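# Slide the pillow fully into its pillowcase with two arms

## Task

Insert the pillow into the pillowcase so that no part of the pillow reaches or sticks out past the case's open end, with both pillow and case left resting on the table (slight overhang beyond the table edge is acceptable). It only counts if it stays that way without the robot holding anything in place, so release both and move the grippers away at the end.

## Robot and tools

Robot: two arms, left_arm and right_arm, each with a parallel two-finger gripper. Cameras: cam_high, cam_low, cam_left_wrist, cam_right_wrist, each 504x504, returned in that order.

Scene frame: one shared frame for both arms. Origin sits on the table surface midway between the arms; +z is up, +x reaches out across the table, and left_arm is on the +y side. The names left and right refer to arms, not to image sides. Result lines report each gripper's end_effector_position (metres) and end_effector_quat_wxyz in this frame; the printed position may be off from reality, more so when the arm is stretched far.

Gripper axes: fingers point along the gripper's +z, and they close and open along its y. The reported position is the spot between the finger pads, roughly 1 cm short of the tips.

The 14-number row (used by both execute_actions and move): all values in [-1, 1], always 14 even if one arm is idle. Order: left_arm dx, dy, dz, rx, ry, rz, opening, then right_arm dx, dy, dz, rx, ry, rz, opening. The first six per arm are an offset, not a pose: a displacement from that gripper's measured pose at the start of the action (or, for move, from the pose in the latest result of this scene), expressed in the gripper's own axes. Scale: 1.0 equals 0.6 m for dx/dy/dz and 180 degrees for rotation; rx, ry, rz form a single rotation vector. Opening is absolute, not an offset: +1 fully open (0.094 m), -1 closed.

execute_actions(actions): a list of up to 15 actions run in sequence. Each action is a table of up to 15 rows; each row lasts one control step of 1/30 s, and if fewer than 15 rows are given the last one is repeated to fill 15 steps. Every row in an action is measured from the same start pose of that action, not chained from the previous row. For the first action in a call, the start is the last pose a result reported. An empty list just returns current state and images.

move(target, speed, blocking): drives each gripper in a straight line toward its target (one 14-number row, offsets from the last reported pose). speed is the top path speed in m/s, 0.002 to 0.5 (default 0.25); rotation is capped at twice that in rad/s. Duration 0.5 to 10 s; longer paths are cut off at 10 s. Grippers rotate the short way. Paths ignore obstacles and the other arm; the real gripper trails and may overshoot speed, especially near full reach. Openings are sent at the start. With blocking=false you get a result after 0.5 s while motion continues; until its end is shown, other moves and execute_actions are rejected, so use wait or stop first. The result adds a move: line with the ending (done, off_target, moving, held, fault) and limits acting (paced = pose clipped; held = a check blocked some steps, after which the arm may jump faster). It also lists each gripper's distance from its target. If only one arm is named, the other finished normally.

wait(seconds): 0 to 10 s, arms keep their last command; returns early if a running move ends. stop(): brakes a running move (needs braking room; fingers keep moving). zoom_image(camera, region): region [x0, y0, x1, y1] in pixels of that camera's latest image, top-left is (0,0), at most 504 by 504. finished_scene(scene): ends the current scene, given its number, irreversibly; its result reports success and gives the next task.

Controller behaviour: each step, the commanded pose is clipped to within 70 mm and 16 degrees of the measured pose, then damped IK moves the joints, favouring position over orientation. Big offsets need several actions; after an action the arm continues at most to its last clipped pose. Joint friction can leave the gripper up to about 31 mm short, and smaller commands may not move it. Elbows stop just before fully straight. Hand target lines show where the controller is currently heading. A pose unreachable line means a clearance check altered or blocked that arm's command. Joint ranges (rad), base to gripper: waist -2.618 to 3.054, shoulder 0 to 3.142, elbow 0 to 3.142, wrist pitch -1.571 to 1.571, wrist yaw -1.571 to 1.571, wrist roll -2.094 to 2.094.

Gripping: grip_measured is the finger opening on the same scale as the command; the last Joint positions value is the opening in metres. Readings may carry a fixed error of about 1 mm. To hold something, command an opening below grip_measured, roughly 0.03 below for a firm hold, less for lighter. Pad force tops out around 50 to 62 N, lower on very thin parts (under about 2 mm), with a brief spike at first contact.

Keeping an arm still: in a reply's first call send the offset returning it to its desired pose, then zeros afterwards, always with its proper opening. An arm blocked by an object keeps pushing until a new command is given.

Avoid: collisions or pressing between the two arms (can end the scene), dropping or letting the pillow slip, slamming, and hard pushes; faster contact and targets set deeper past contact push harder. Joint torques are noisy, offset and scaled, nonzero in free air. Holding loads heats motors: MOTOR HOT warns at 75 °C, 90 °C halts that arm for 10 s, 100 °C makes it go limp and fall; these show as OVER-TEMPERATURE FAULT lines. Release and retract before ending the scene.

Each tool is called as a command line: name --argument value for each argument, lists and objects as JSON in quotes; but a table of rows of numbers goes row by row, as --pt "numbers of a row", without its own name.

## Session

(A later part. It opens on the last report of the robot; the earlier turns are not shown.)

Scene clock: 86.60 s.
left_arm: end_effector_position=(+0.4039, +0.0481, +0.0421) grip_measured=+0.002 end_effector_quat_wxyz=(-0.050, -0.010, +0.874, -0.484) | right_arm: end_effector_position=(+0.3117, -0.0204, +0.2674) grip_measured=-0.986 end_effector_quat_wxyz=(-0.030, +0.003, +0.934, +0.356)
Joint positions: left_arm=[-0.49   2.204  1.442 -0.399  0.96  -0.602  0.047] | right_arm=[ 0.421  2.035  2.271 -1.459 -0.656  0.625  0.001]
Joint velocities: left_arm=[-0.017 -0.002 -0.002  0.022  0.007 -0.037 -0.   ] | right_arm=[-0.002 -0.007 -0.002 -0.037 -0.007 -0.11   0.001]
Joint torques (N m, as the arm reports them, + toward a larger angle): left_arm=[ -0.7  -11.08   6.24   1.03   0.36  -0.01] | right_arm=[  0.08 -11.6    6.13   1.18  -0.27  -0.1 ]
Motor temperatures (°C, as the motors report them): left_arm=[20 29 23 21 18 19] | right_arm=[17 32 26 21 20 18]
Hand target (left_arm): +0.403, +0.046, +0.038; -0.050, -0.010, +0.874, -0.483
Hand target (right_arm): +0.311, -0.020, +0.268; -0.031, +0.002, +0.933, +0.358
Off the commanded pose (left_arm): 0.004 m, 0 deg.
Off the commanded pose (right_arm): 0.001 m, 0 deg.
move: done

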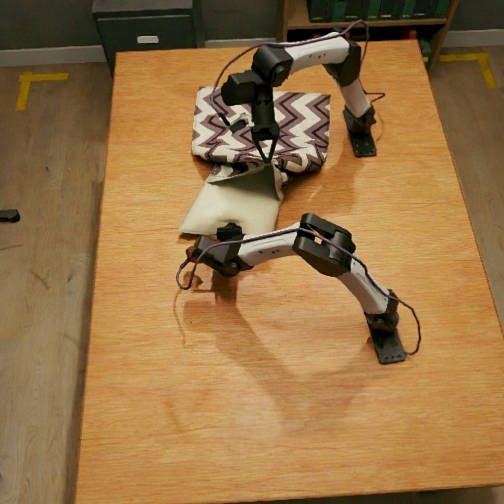

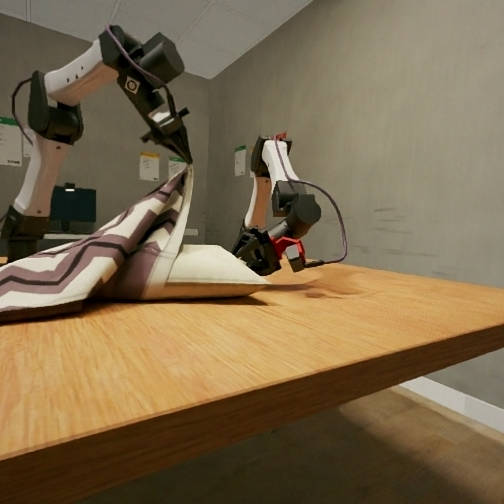

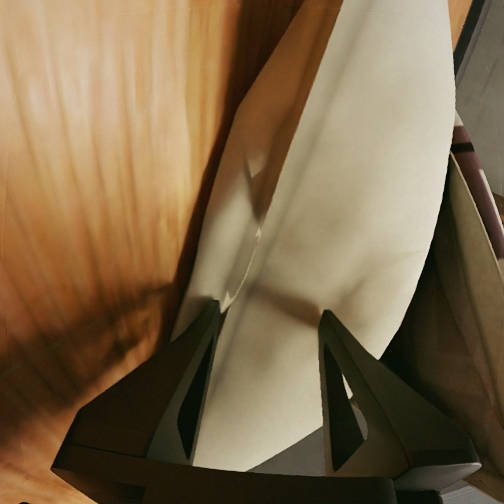

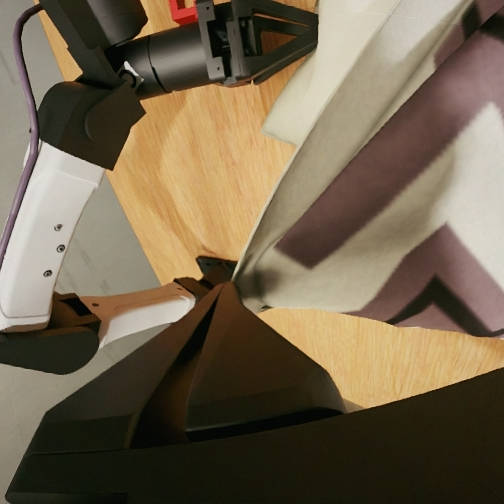

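move --target '[0,0.025,0.01,0,0,0,0,0,0,0,0,0,0,-1]'

move --target '[0,0,0,0,0,0,-1,0,0,0,0,0,0,-1]'

move --target '[0.117,-0.17,0.158,0.1,0,0,-1,0,0,0,0,0,0,-1]' --speed 0.08

Scene clock: 93.73 s.
left_arm: end_effector_position=(+0.4033, +0.0483, +0.0332) grip_measured=+0.002 end_effector_quat_wxyz=(-0.050, -0.010, +0.874, -0.484) | right_arm: end_effector_position=(+0.3120, -0.0210, +0.2669) grip_measured=-0.986 end_effector_quat_wxyz=(-0.029, +0.003, +0.935, +0.354)
Joint positions: left_arm=[-0.49   2.219  1.428 -0.37   0.959 -0.601  0.047] | right_arm=[ 0.421  2.035  2.271 -1.459 -0.651  0.625  0.001]
Joint velocities: left_arm=[-0.007 -0.007 -0.022 -0.037 -0.037 -0.051 -0.   ] | right_arm=[-0.002 -0.012 -0.012  0.022 -0.007  0.007 -0.001]
Joint torques (N m, as the arm reports them, + toward a larger angle): left_arm=[  0.41 -10.95   5.48   1.04   0.43   0.15] | right_arm=[  0.05 -11.63   6.2    1.14  -0.27  -0.1 ]
Motor temperatures (°C, as the motors report them): left_arm=[20 30 23 22 18 19] | right_arm=[17 33 26 22 20 18]
Hand target (left_arm): +0.402, +0.051, +0.026; -0.050, -0.010, +0.874, -0.484
Hand target (right_arm): +0.312, -0.020, +0.267; -0.030, +0.003, +0.934, +0.356
Off the commanded pose (left_arm): 0.007 m, 0 deg.
Off the commanded pose (right_arm): 0.001 m, 0 deg.
move: done

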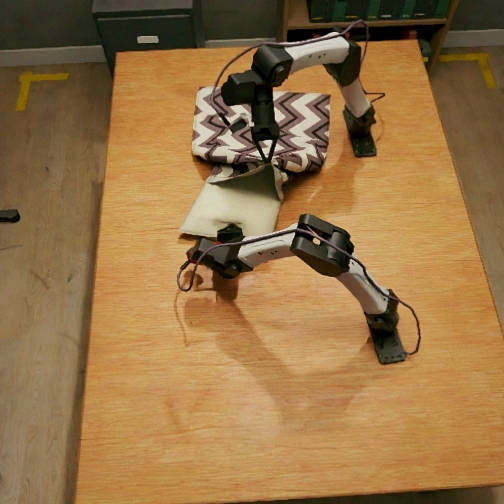

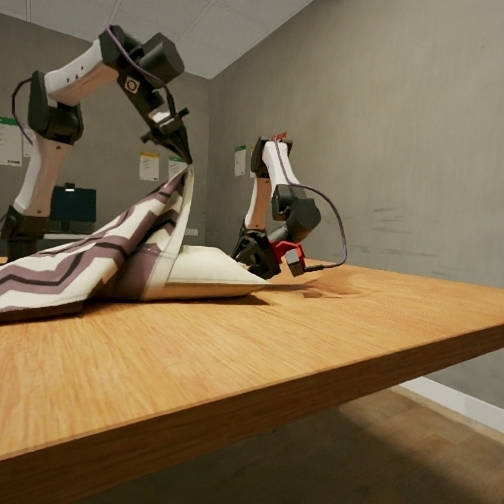

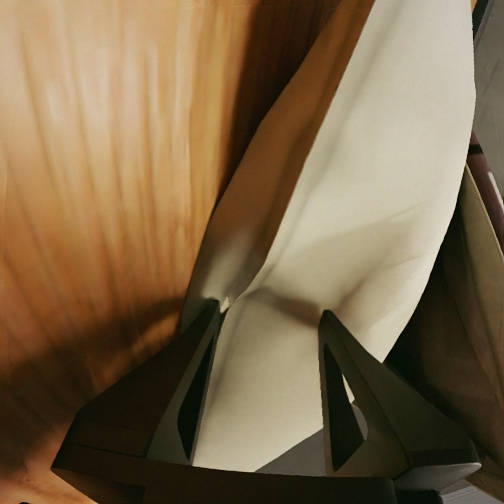

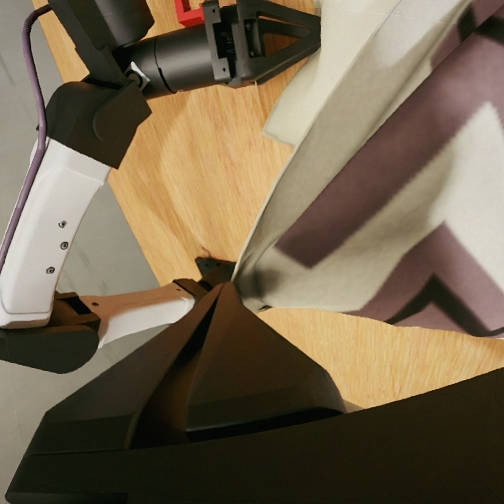

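Scene clock: 94.23 s.
left_arm: end_effector_position=(+0.4034, +0.0484, +0.0332) grip_measured=-0.991 end_effector_quat_wxyz=(-0.050, -0.010, +0.874, -0.484) | right_arm: end_effector_position=(+0.3123, -0.0214, +0.2665) grip_measured=-0.986 end_effector_quat_wxyz=(-0.028, +0.004, +0.936, +0.352)
Joint positions: left_arm=[-0.49   2.219  1.428 -0.37   0.959 -0.601  0.   ] | right_arm=[ 0.421  2.035  2.271 -1.46  -0.647  0.625  0.001]
Joint velocities: left_arm=[-0.012  0.007 -0.002 -0.007 -0.081  0.007 -0.001] | right_arm=[-0.002  0.002 -0.002 -0.066 -0.007  0.007 -0.001]
Joint torques (N m, as the arm reports them, + toward a larger angle): left_arm=[ -0.07 -11.63   6.82   0.89   0.41   0.06] | right_arm=[  0.11 -11.57   6.17   1.16  -0.26  -0.13]
Motor temperatures (°C, as the motors report them): left_arm=[20 30 23 22 18 19] | right_arm=[17 33 26 22 20 18]
Hand target (left_arm): +0.403, +0.048, +0.033; -0.050, -0.010, +0.874, -0.484
Hand target (right_arm): +0.312, -0.021, +0.267; -0.029, +0.003, +0.935, +0.354
Off the commanded pose (left_arm): 0.000 m, 0 deg.
Off the commanded pose (right_arm): 0.001 m, 0 deg.
move: done

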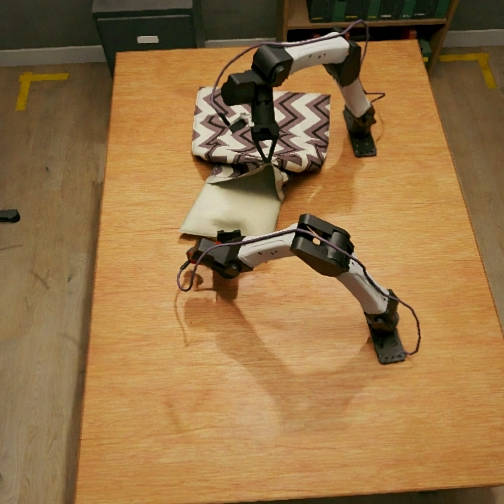

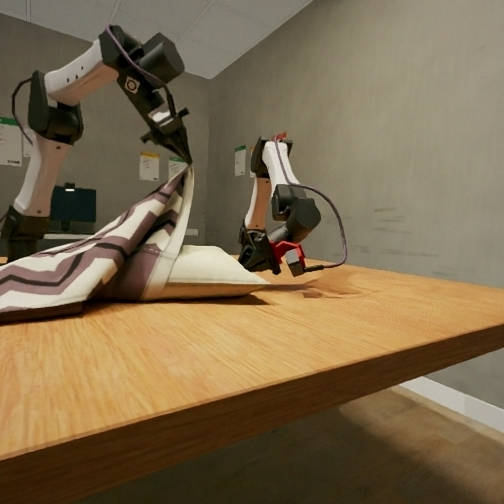

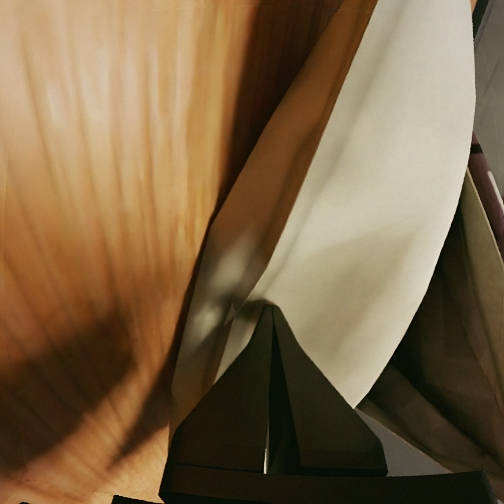

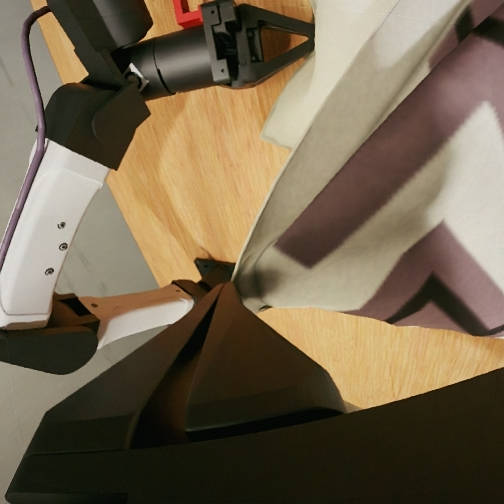

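Scene clock: 96.77 s.
left_arm: end_effector_position=(+0.3370, -0.0816, +0.0800) grip_measured=-0.991 end_effector_quat_wxyz=(-0.046, -0.018, +0.790, -0.611) | right_arm: end_effector_position=(+0.3115, -0.0247, +0.2637) grip_measured=-0.986 end_effector_quat_wxyz=(-0.029, +0.008, +0.939, +0.342)
Joint positions: left_arm=[-0.801  2.174  1.151  0.605  0.906 -1.333  0.   ] | right_arm=[ 0.421  2.035  2.271 -1.474 -0.629  0.625  0.001]
Joint velocities: left_arm=[-0.017 -0.007  0.002  0.051 -0.095  0.022  0.001] | right_arm=[ 0.002 -0.012  0.012  0.051 -0.007  0.037 -0.001]
Joint torques (N m, as the arm reports them, + toward a larger angle): left_arm=[ -1.01 -10.26   5.57   1.82   0.19   0.  ] | right_arm=[  0.14 -11.41   6.25   1.27  -0.34  -0.13]
Motor temperatures (°C, as the motors report them): left_arm=[20 31 23 23 18 19] | right_arm=[17 33 26 22 20 18]
Hand target (left_arm): +0.332, -0.084, +0.075; -0.048, -0.016, +0.789, -0.612
Hand target (right_arm): +0.312, -0.022, +0.266; -0.028, +0.004, +0.936, +0.352
Off the commanded pose (left_arm): 0.006 m, 1 deg.
Off the commanded pose (right_arm): 0.004 m, 1 deg.
move: done

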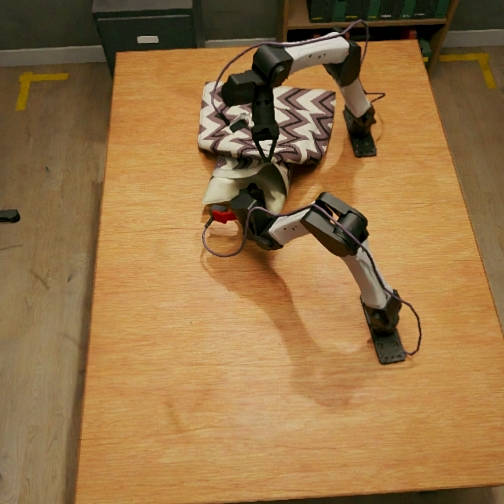

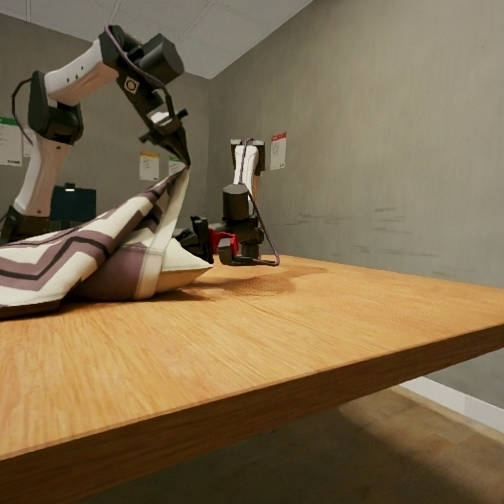

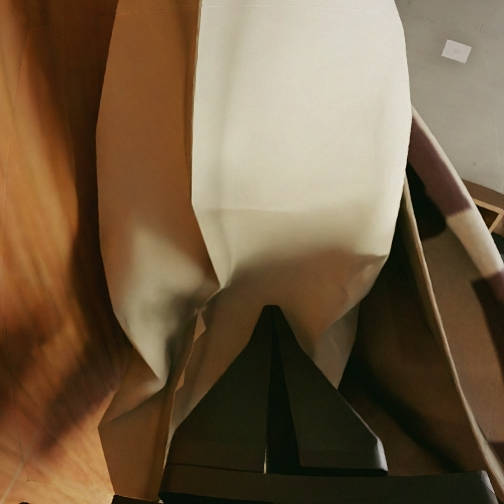

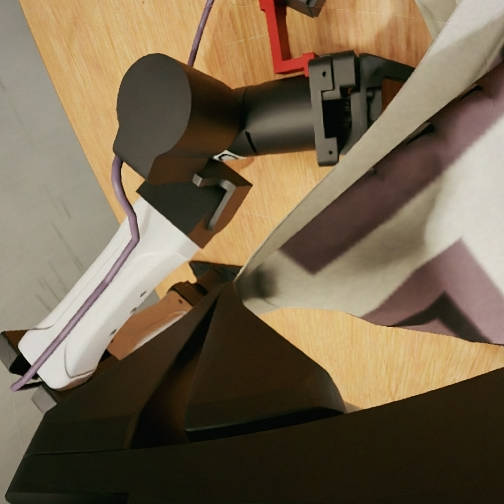

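Progress; continue.

move --target '[-0.02,-0.03,0.2,0,0,0,-1,0,0.06,0,0,0,0,-1]' --speed 0.07

Scene clock: 103.13 s.
left_arm: end_effector_position=(+0.3459, -0.1970, +0.0656) grip_measured=-0.991 end_effector_quat_wxyz=(-0.044, -0.016, +0.789, -0.612) | right_arm: end_effector_position=(+0.3136, -0.0012, +0.2855) grip_measured=-0.989 end_effector_quat_wxyz=(-0.021, +0.011, +0.937, +0.349)
Joint positions: left_arm=[-0.97   2.468  1.614  0.509  0.75  -1.423  0.   ] | right_arm=[ 0.47   2.153  2.549 -1.573 -0.612  0.699  0.001]
Joint velocities: left_arm=[ 0.002 -0.002 -0.012  0.022 -0.022 -0.037 -0.001] | right_arm=[-0.012 -0.002  0.007 -0.081 -0.022  0.007  0.001]
Joint torques (N m, as the arm reports them, + toward a larger angle): left_arm=[ -0.96 -13.07   9.09   1.51   0.07   0.02] | right_arm=[  0.92 -10.74   7.84   1.12  -0.16   0.01]
Motor temperatures (°C, as the motors report them): left_arm=[20 31 23 24 18 19] | right_arm=[17 33 26 22 20 18]
Hand target (left_arm): +0.345, -0.202, +0.065; -0.046, -0.018, +0.791, -0.610
Hand target (right_arm): +0.313, +0.003, +0.287; -0.020, +0.011, +0.937, +0.349
Off the commanded pose (left_arm): 0.006 m, 0 deg.
Off the commanded pose (right_arm): 0.004 m, 1 deg.
joint sent to its limit (right arm) — the command would take joint 4 (wrist pitch) past its lower limit, so that joint was sent only as far as its limit.
move: done

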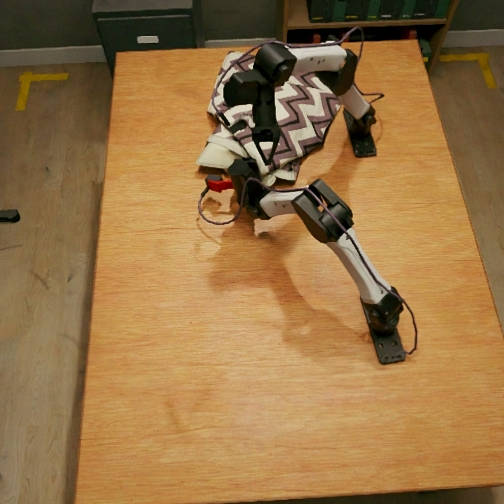

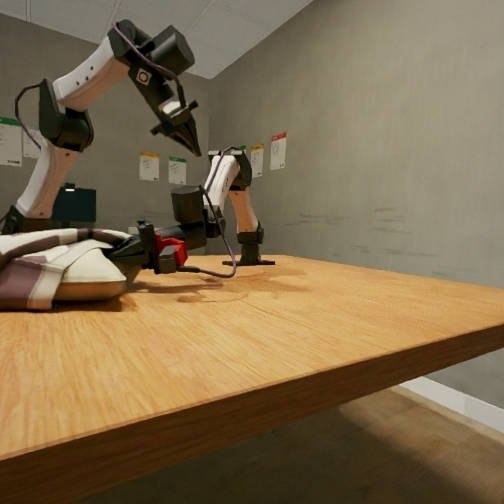

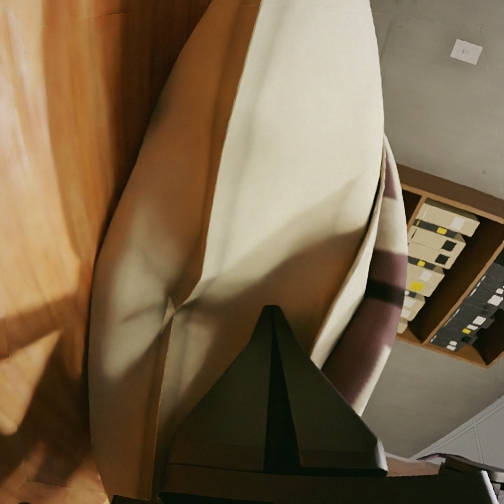

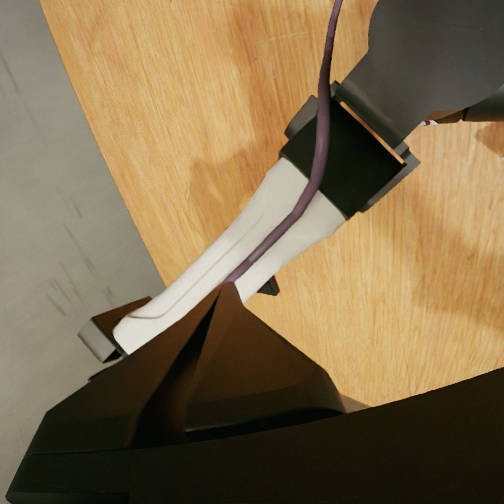

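move --target '[0.07,0.09,-0.3,0,0,0,-1,-0.23,-0.237,-0.03,0.1,-0.08,0,0]' --speed 0.1

Scene clock: 111.80 s.
left_arm: end_effector_position=(+0.3091, -0.0107, +0.0557) grip_measured=-0.991 end_effector_quat_wxyz=(-0.054, -0.027, +0.794, -0.605) | right_arm: end_effector_position=(+0.4404, -0.1174, +0.1965) grip_measured=-0.001 end_effector_quat_wxyz=(+0.080, +0.054, +0.976, +0.197)
Joint positions: left_arm=[-0.694  2.07   0.855  0.71   0.999 -1.257  0.   ] | right_arm=[ 0.233  2.383  2.676 -1.561 -0.309  0.471  0.047]
Joint velocities: left_arm=[-0.007 -0.022  0.007  0.037 -0.037 -0.007  0.   ] | right_arm=[ 0.002  0.012  0.032 -0.037 -0.037 -0.022 -0.001]
Joint torques (N m, as the arm reports them, + toward a larger angle): left_arm=[  0.37 -11.03   4.44   1.64   0.33   0.18] | right_arm=[ -0.48 -12.96   7.94   1.11  -0.06  -0.2 ]
Motor temperatures (°C, as the motors report them): left_arm=[20 33 23 26 18 19] | right_arm=[17 34 26 22 20 18]
Hand target (left_arm): +0.308, -0.008, +0.063; -0.045, -0.016, +0.789, -0.612
Hand target (right_arm): +0.446, -0.120, +0.199; +0.091, +0.052, +0.975, +0.197
Off the commanded pose (left_arm): 0.007 m, 2 deg.
Off the commanded pose (right_arm): 0.008 m, 2 deg.
move: done

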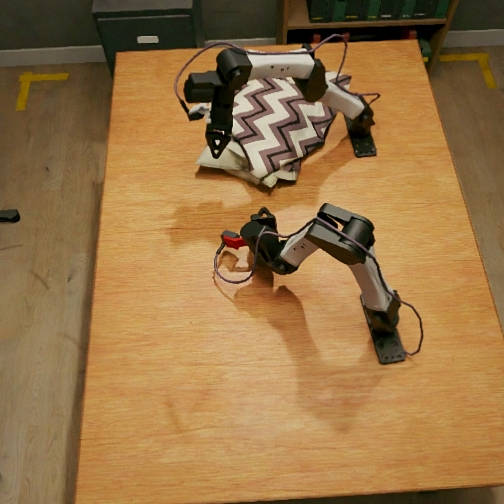

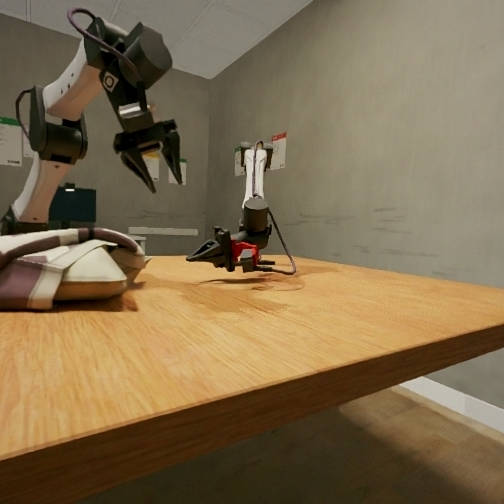

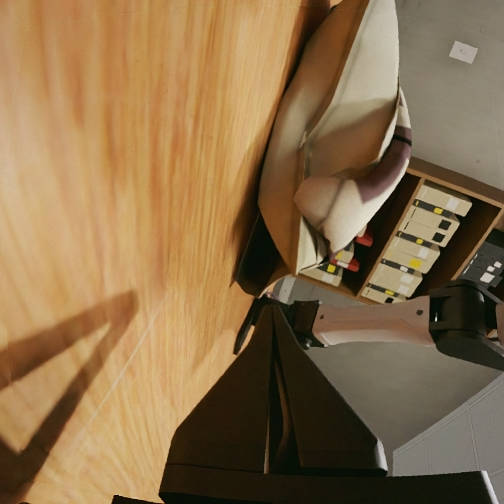

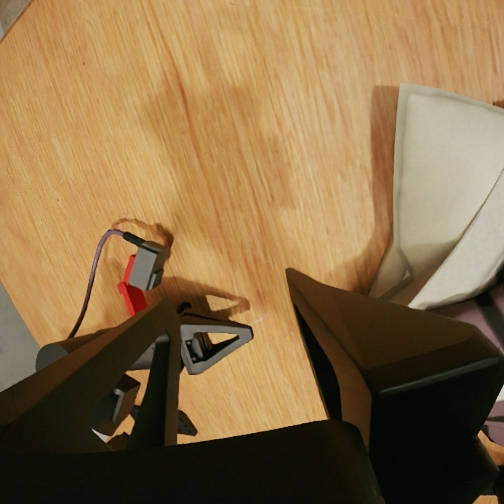

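move --target '[0,0,0,0,0,0,-1,-0.06,-0.3,-0.02,0.12,0,0,0]'

Scene clock: 118.17 s.
left_arm: end_effector_position=(+0.3090, -0.0107, +0.0558) grip_measured=-0.991 end_effector_quat_wxyz=(-0.054, -0.026, +0.794, -0.605) | right_arm: end_effector_position=(+0.4582, -0.2899, +0.1413) grip_measured=-0.001 end_effector_quat_wxyz=(+0.061, +0.074, +0.995, +0.019)
Joint positions: left_arm=[-0.694  2.07   0.855  0.71   1.    -1.257  0.   ] | right_arm=[-0.023  2.385  2.512 -1.571 -0.022  0.206  0.047]
Joint velocities: left_arm=[-0.002 -0.002  0.007 -0.066  0.022  0.051 -0.   ] | right_arm=[-0.027 -0.007 -0.002  0.007 -0.007  0.007 -0.   ]
Joint torques (N m, as the arm reports them, + toward a larger angle): left_arm=[-0.11 -9.5   5.64  1.48  0.23  0.07] | right_arm=[  0.26 -15.25   4.67   0.93   0.13  -0.18]
Motor temperatures (°C, as the motors report them): left_arm=[20 33 23 26 18 19] | right_arm=[17 35 26 22 20 18]
Hand target (left_arm): +0.309, -0.011, +0.056; -0.054, -0.027, +0.794, -0.605
Hand target (right_arm): +0.459, -0.290, +0.139; +0.064, +0.068, +0.996, +0.014
Off the commanded pose (left_arm): 0.000 m, 0 deg.
Off the commanded pose (right_arm): 0.003 m, 1 deg.
move: done

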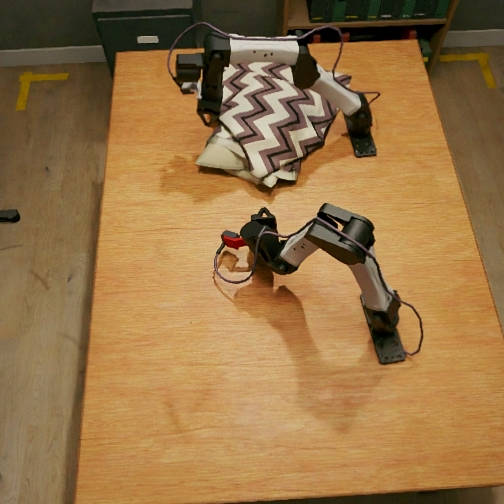

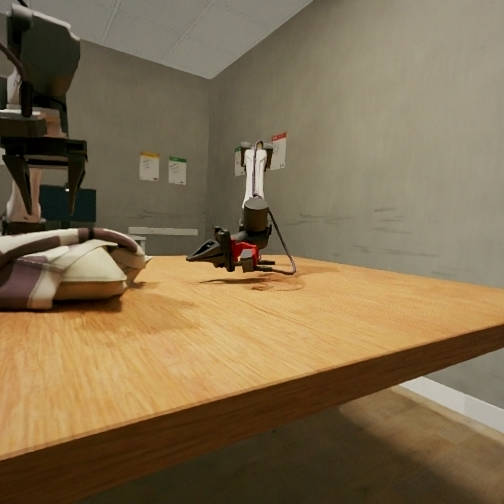

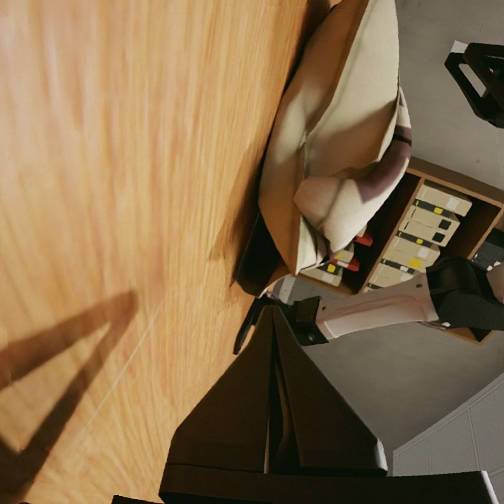

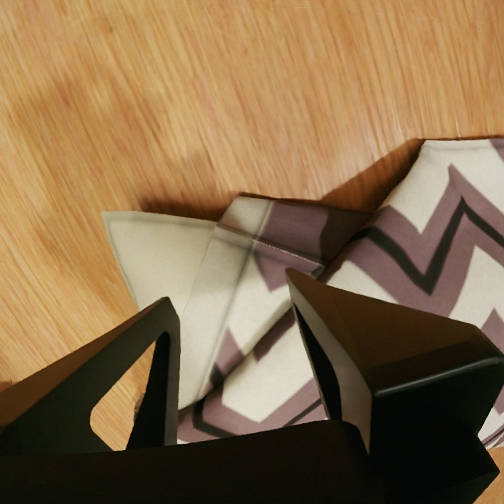

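move --target '[0,0,0,0,0,0,-1,0.04,0,0.14,0,0,0,0]' --speed 0.1

Scene clock: 125.80 s.
left_arm: end_effector_position=(+0.3090, -0.0107, +0.0558) grip_measured=-0.991 end_effector_quat_wxyz=(-0.054, -0.026, +0.794, -0.605) | right_arm: end_effector_position=(+0.4467, -0.2870, +0.0478) grip_measured=-0.001 end_effector_quat_wxyz=(+0.051, +0.074, +0.996, +0.017)
Joint positions: left_arm=[-0.694  2.07   0.855  0.71   1.    -1.257  0.   ] | right_arm=[-0.014  2.272  1.94  -1.134 -0.02   0.214  0.047]
Joint velocities: left_arm=[ 0.007  0.007 -0.022  0.037 -0.051  0.022 -0.001] | right_arm=[-0.012 -0.017 -0.007  0.022 -0.037 -0.022 -0.   ]
Joint torques (N m, as the arm reports them, + toward a larger angle): left_arm=[-0.11 -9.48  5.64  1.48  0.24  0.07] | right_arm=[  0.84 -17.06   4.88   0.82   0.01   0.  ]
Motor temperatures (°C, as the motors report them): left_arm=[20 33 23 27 18 19] | right_arm=[17 37 26 22 20 18]
Hand target (left_arm): +0.309, -0.011, +0.056; -0.054, -0.026, +0.794, -0.605
Hand target (right_arm): +0.446, -0.283, +0.055; +0.061, +0.074, +0.995, +0.019
Off the commanded pose (left_arm): 0.000 m, 0 deg.
Off the commanded pose (right_arm): 0.008 m, 1 deg.
move: done

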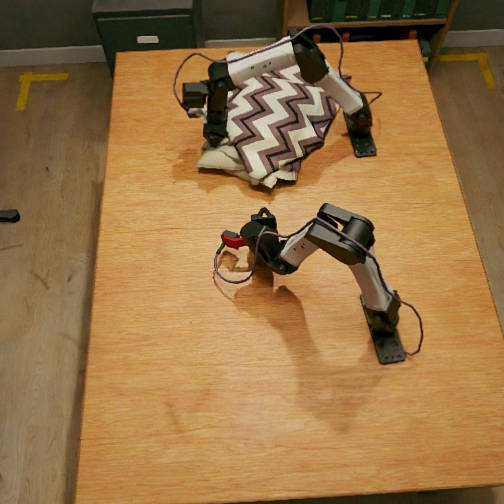

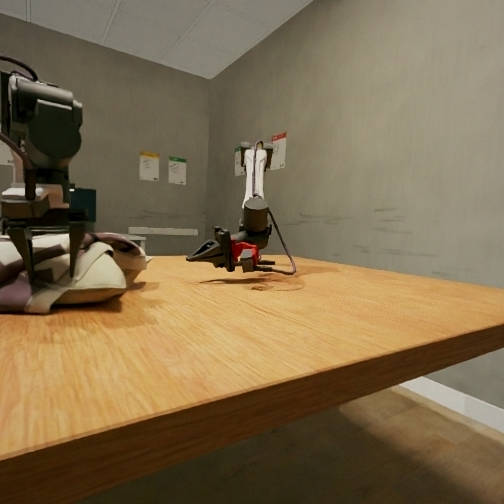

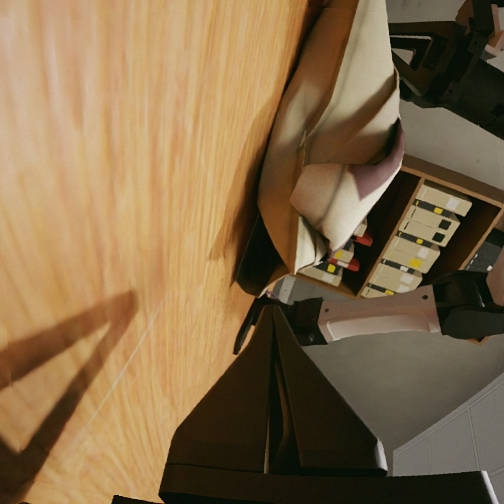

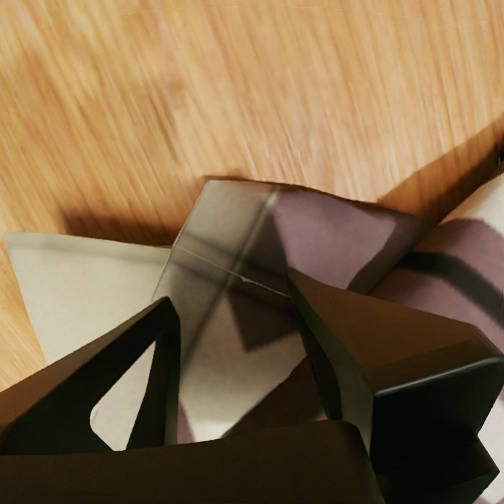

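move --target '[-0.05,-0.028,0.17,0,0,0.5,0.3,0,0,0,0,0,0,-1]' --speed 0.4

move --target '[0,0,0,0,0,0,0.3,-0.03,0.22,-0.05,-0.1,-0.05,0,-1]' --speed 0.06

Scene clock: 137.80 s.
left_arm: end_effector_position=(+0.3357, -0.1078, +0.0387) grip_measured=+0.298 end_effector_quat_wxyz=(+0.386, +0.537, +0.586, -0.468) | right_arm: end_effector_position=(+0.4472, -0.2870, +0.0479) grip_measured=-0.989 end_effector_quat_wxyz=(+0.052, +0.074, +0.996, +0.017)
Joint positions: left_arm=[-0.851  2.325  1.22   0.692  0.854  0.181  0.061] | right_arm=[-0.014  2.272  1.94  -1.132 -0.02   0.214  0.001]
Joint velocities: left_arm=[ 0.022 -0.002  0.002  0.037 -0.007  0.051  0.   ] | right_arm=[ 0.012  0.002  0.012 -0.037 -0.037  0.007 -0.   ]
Joint torques (N m, as the arm reports them, + toward a larger angle): left_arm=[ -0.92 -11.43   7.94   1.48   0.17   0.06] | right_arm=[ -0.03 -14.31   6.61   0.69   0.07  -0.08]
Motor temperatures (°C, as the motors report them): left_arm=[20 32 23 27 18 19] | right_arm=[17 40 25 22 20 18]
Hand target (left_arm): +0.335, -0.114, +0.041; +0.390, +0.543, +0.580, -0.466
Hand target (right_arm): +0.447, -0.287, +0.048; +0.051, +0.074, +0.996, +0.017
Off the commanded pose (left_arm): 0.007 m, 1 deg.
Off the commanded pose (right_arm): 0.001 m, 0 deg.
move: done

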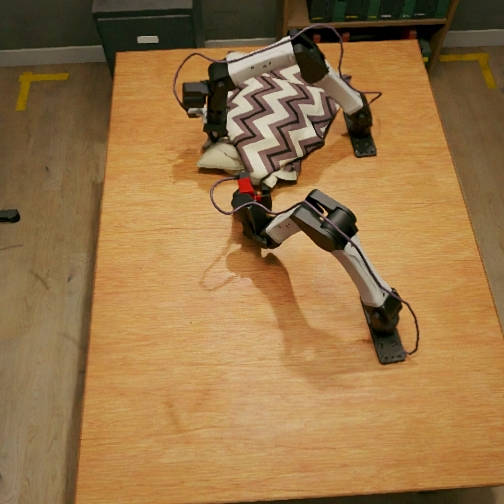

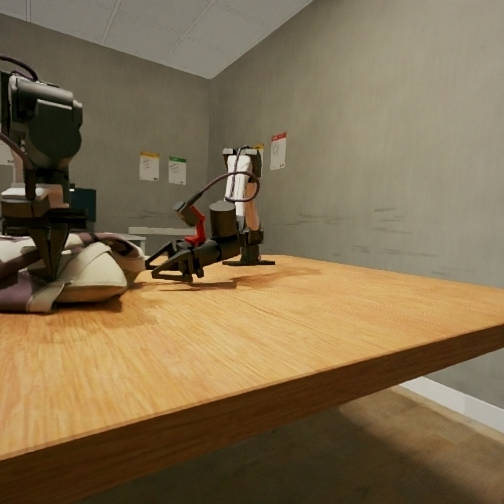

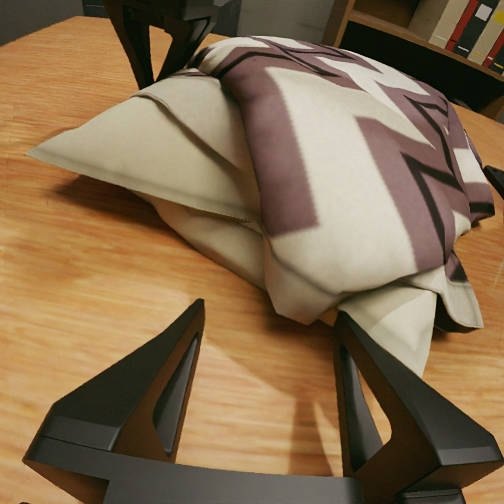

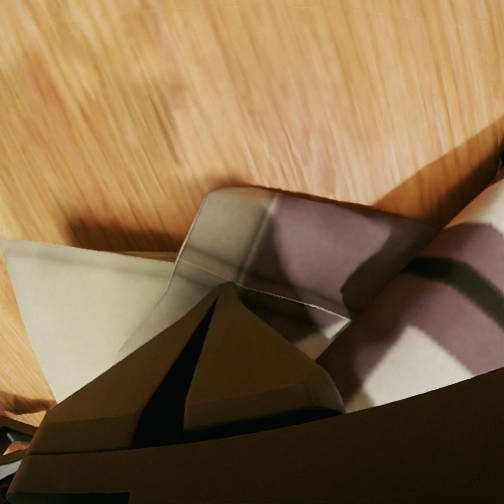

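Scene clock: 141.07 s.
left_arm: end_effector_position=(+0.3357, -0.1078, +0.0387) grip_measured=+0.298 end_effector_quat_wxyz=(+0.386, +0.537, +0.586, -0.468) | right_arm: end_effector_position=(+0.4756, -0.1686, +0.0683) grip_measured=-0.989 end_effector_quat_wxyz=(+0.120, +0.071, +0.979, +0.151)
Joint positions: left_arm=[-0.851  2.325  1.22   0.692  0.854  0.181  0.061] | right_arm=[ 0.148  2.259  1.94  -0.927 -0.216  0.406  0.001]
Joint velocities: left_arm=[ 0.002 -0.007  0.007 -0.022 -0.007 -0.051 -0.002] | right_arm=[ 0.002 -0.012  0.002  0.037 -0.081  0.037 -0.   ]
Joint torques (N m, as the arm reports them, + toward a larger angle): left_arm=[ -0.11 -11.92   6.25   1.53   0.2   -0.01] | right_arm=[  0.74 -16.96   7.55   1.32  -0.07  -0.04]
Motor temperatures (°C, as the motors report them): left_arm=[20 33 23 28 18 19] | right_arm=[17 41 25 22 20 18]
Hand target (left_arm): +0.336, -0.108, +0.039; +0.386, +0.537, +0.586, -0.468
Hand target (right_arm): +0.481, -0.162, +0.086; +0.142, +0.068, +0.974, +0.164
Off the commanded pose (left_arm): 0.000 m, 0 deg.
Off the commanded pose (right_arm): 0.020 m, 3 deg.
move: off_target (right_arm)

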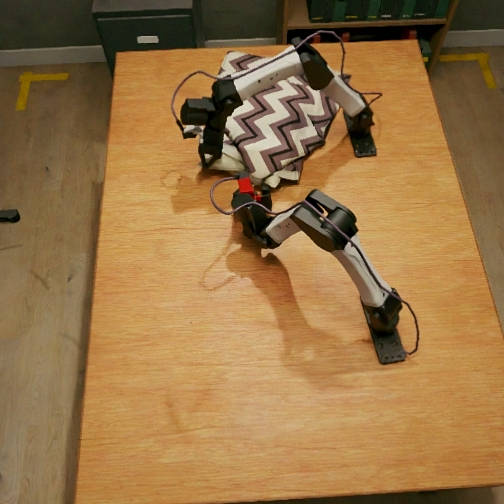

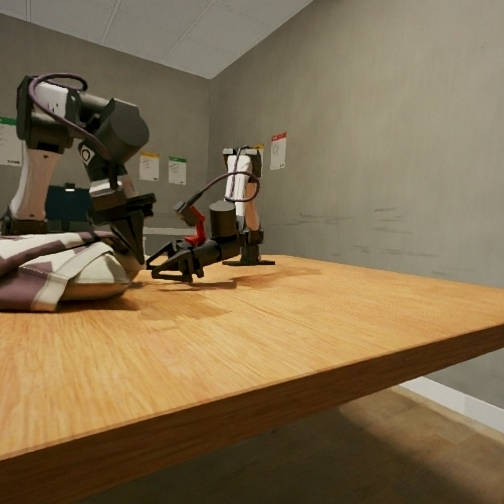

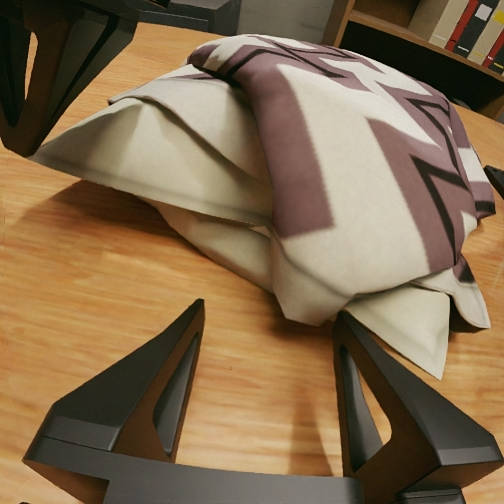

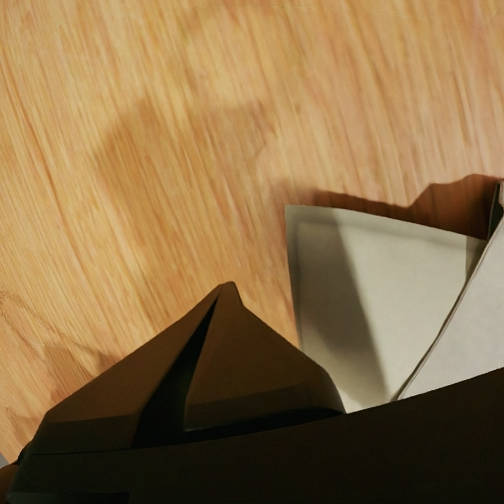

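move --target '[0,0,0,0,0,0,0.3,0.005,-0.147,-0.09,0.15,0.04,0,0]'

move --target '[0,0,0,0,0,0,0.3,0,0,0.09,0,0,0,0]' --speed 0.08

move --target '[0,0,0,0,0,0,0.3,0,0,0,0,0,0,-1]'

Scene clock: 150.37 s.
left_arm: end_effector_position=(+0.3357, -0.1078, +0.0387) grip_measured=+0.298 end_effector_quat_wxyz=(+0.386, +0.537, +0.586, -0.468) | right_arm: end_effector_position=(+0.4461, -0.2622, +0.0873) grip_measured=-0.001 end_effector_quat_wxyz=(+0.035, +0.085, +0.993, -0.072)
Joint positions: left_arm=[-0.851  2.325  1.22   0.692  0.854  0.181  0.061] | right_arm=[ 0.103  2.382  2.284 -1.443  0.158  0.351  0.047]
Joint velocities: left_arm=[ 0.007 -0.017 -0.002 -0.007 -0.007 -0.081 -0.001] | right_arm=[-0.002 -0.002  0.007 -0.051  0.022 -0.051 -0.   ]
Joint torques (N m, as the arm reports them, + toward a larger angle): left_arm=[ -0.09 -11.93   6.25   1.53   0.21   0.  ] | right_arm=[ -0.39 -13.61   8.64   0.43   0.15  -0.14]
Motor temperatures (°C, as the motors report them): left_arm=[20 34 23 28 18 19] | right_arm=[17 44 26 22 20 18]
Hand target (left_arm): +0.336, -0.108, +0.039; +0.386, +0.537, +0.586, -0.468
Hand target (right_arm): +0.449, -0.267, +0.090; +0.038, +0.085, +0.993, -0.076
Off the commanded pose (left_arm): 0.000 m, 0 deg.
Off the commanded pose (right_arm): 0.006 m, 1 deg.
move: done

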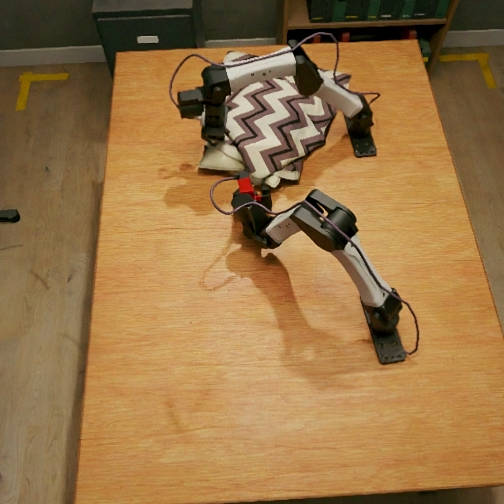

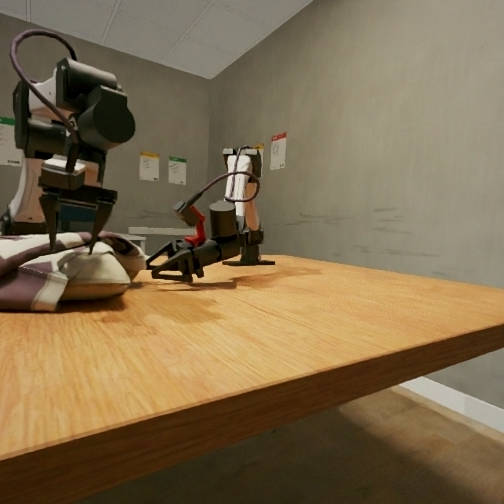

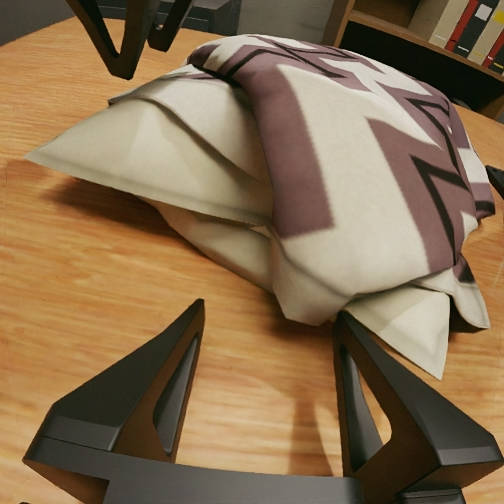

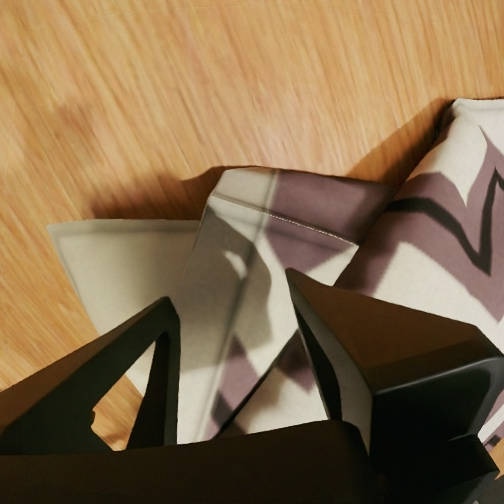

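Scene clock: 151.50 s.
left_arm: end_effector_position=(+0.3357, -0.1078, +0.0387) grip_measured=+0.298 end_effector_quat_wxyz=(+0.386, +0.537, +0.586, -0.468) | right_arm: end_effector_position=(+0.4522, -0.2656, +0.0405) grip_measured=-0.001 end_effector_quat_wxyz=(+0.041, +0.087, +0.993, -0.071)
Joint positions: left_arm=[-0.851  2.325  1.22   0.692  0.854  0.181  0.061] | right_arm=[ 0.094  2.382  2.098 -1.243  0.158  0.344  0.047]
Joint velocities: left_arm=[-0.012 -0.007 -0.012 -0.037  0.007 -0.037 -0.   ] | right_arm=[ 0.017  0.007 -0.012  0.066 -0.007 -0.007 -0.001]
Joint torques (N m, as the arm reports them, + toward a larger angle): left_arm=[ -0.11 -11.93   6.25   1.54   0.21  -0.01] | right_arm=[ -0.46 -14.85   4.72   0.7    0.12  -0.14]
Motor temperatures (°C, as the motors report them): left_arm=[20 34 23 28 18 19] | right_arm=[17 44 26 22 20 18]
Hand target (left_arm): +0.336, -0.108, +0.039; +0.386, +0.537, +0.586, -0.468
Hand target (right_arm): +0.449, -0.269, +0.034; +0.034, +0.085, +0.993, -0.072
Off the commanded pose (left_arm): 0.000 m, 0 deg.
Off the commanded pose (right_arm): 0.009 m, 1 deg.
move: done

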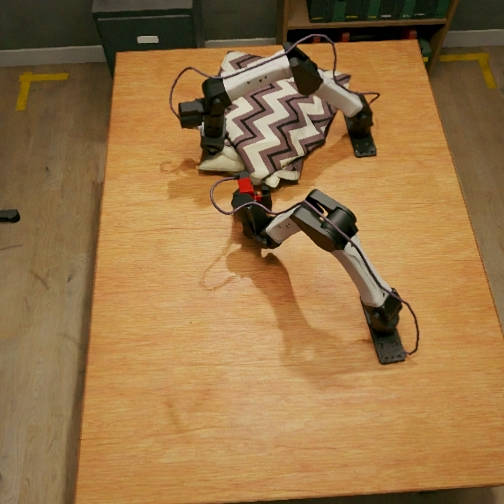

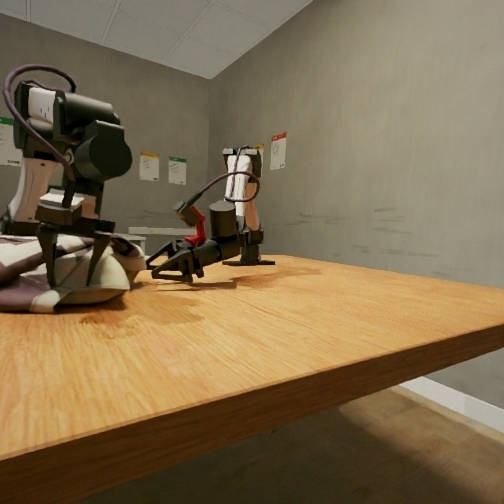

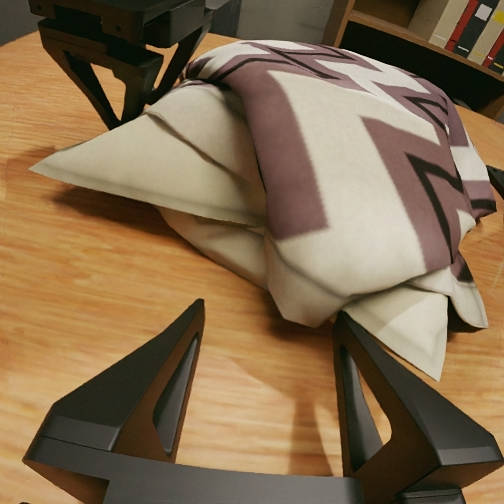

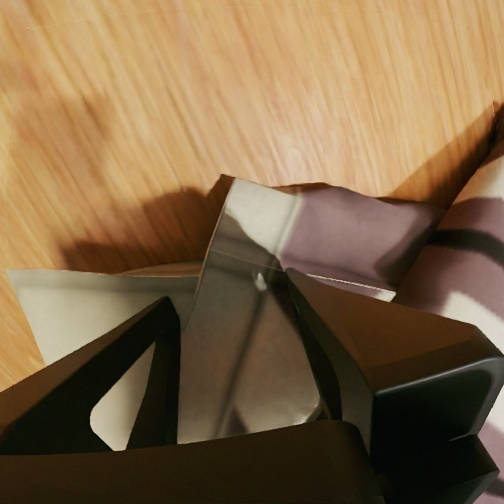

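Scene clock: 152.00 s.
left_arm: end_effector_position=(+0.3357, -0.1078, +0.0387) grip_measured=+0.298 end_effector_quat_wxyz=(+0.386, +0.537, +0.586, -0.468) | right_arm: end_effector_position=(+0.4522, -0.2656, +0.0405) grip_measured=-0.989 end_effector_quat_wxyz=(+0.041, +0.087, +0.993, -0.071)
Joint positions: left_arm=[-0.851  2.325  1.22   0.692  0.854  0.181  0.061] | right_arm=[ 0.094  2.382  2.098 -1.243  0.158  0.344  0.001]
Joint velocities: left_arm=[ 0.012  0.017 -0.007 -0.022  0.022 -0.066 -0.   ] | right_arm=[-0.017 -0.002 -0.007  0.037 -0.051 -0.051  0.   ]
Joint torques (N m, as the arm reports them, + toward a larger angle): left_arm=[ -0.09 -11.92   6.24   1.53   0.21   0.  ] | right_arm=[  0.17 -14.87   6.4    0.57   0.11  -0.09]
Motor temperatures (°C, as the motors report them): left_arm=[20 34 23 28 18 19] | right_arm=[17 44 26 22 20 18]
Hand target (left_arm): +0.336, -0.108, +0.039; +0.386, +0.537, +0.586, -0.468
Hand target (right_arm): +0.452, -0.266, +0.041; +0.041, +0.087, +0.993, -0.071
Off the commanded pose (left_arm): 0.000 m, 0 deg.
Off the commanded pose (right_arm): 0.000 m, 0 deg.
move: done

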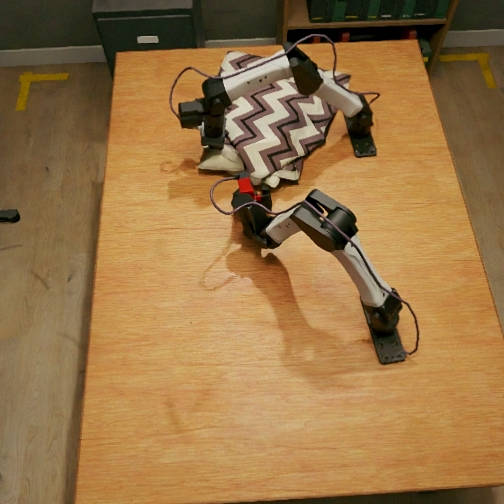

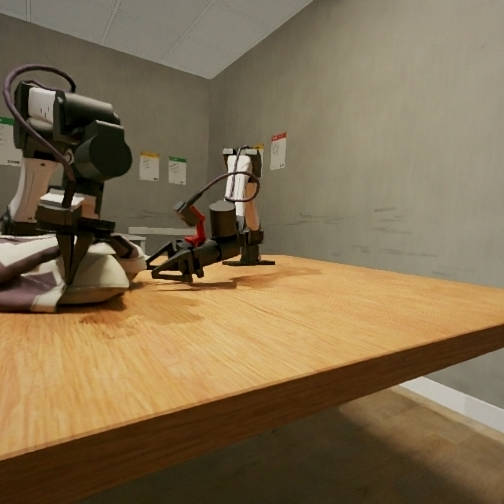

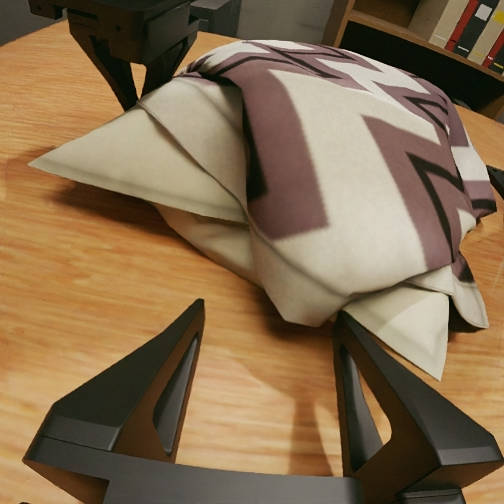

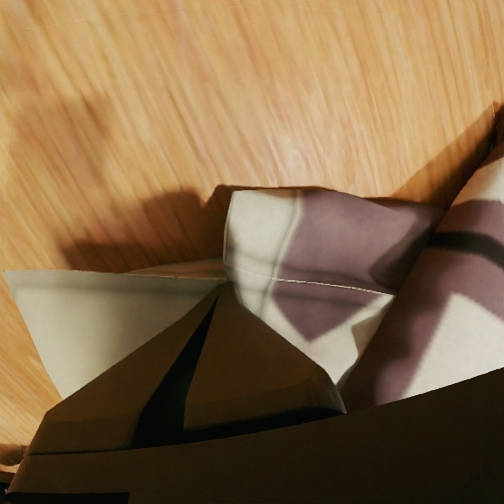

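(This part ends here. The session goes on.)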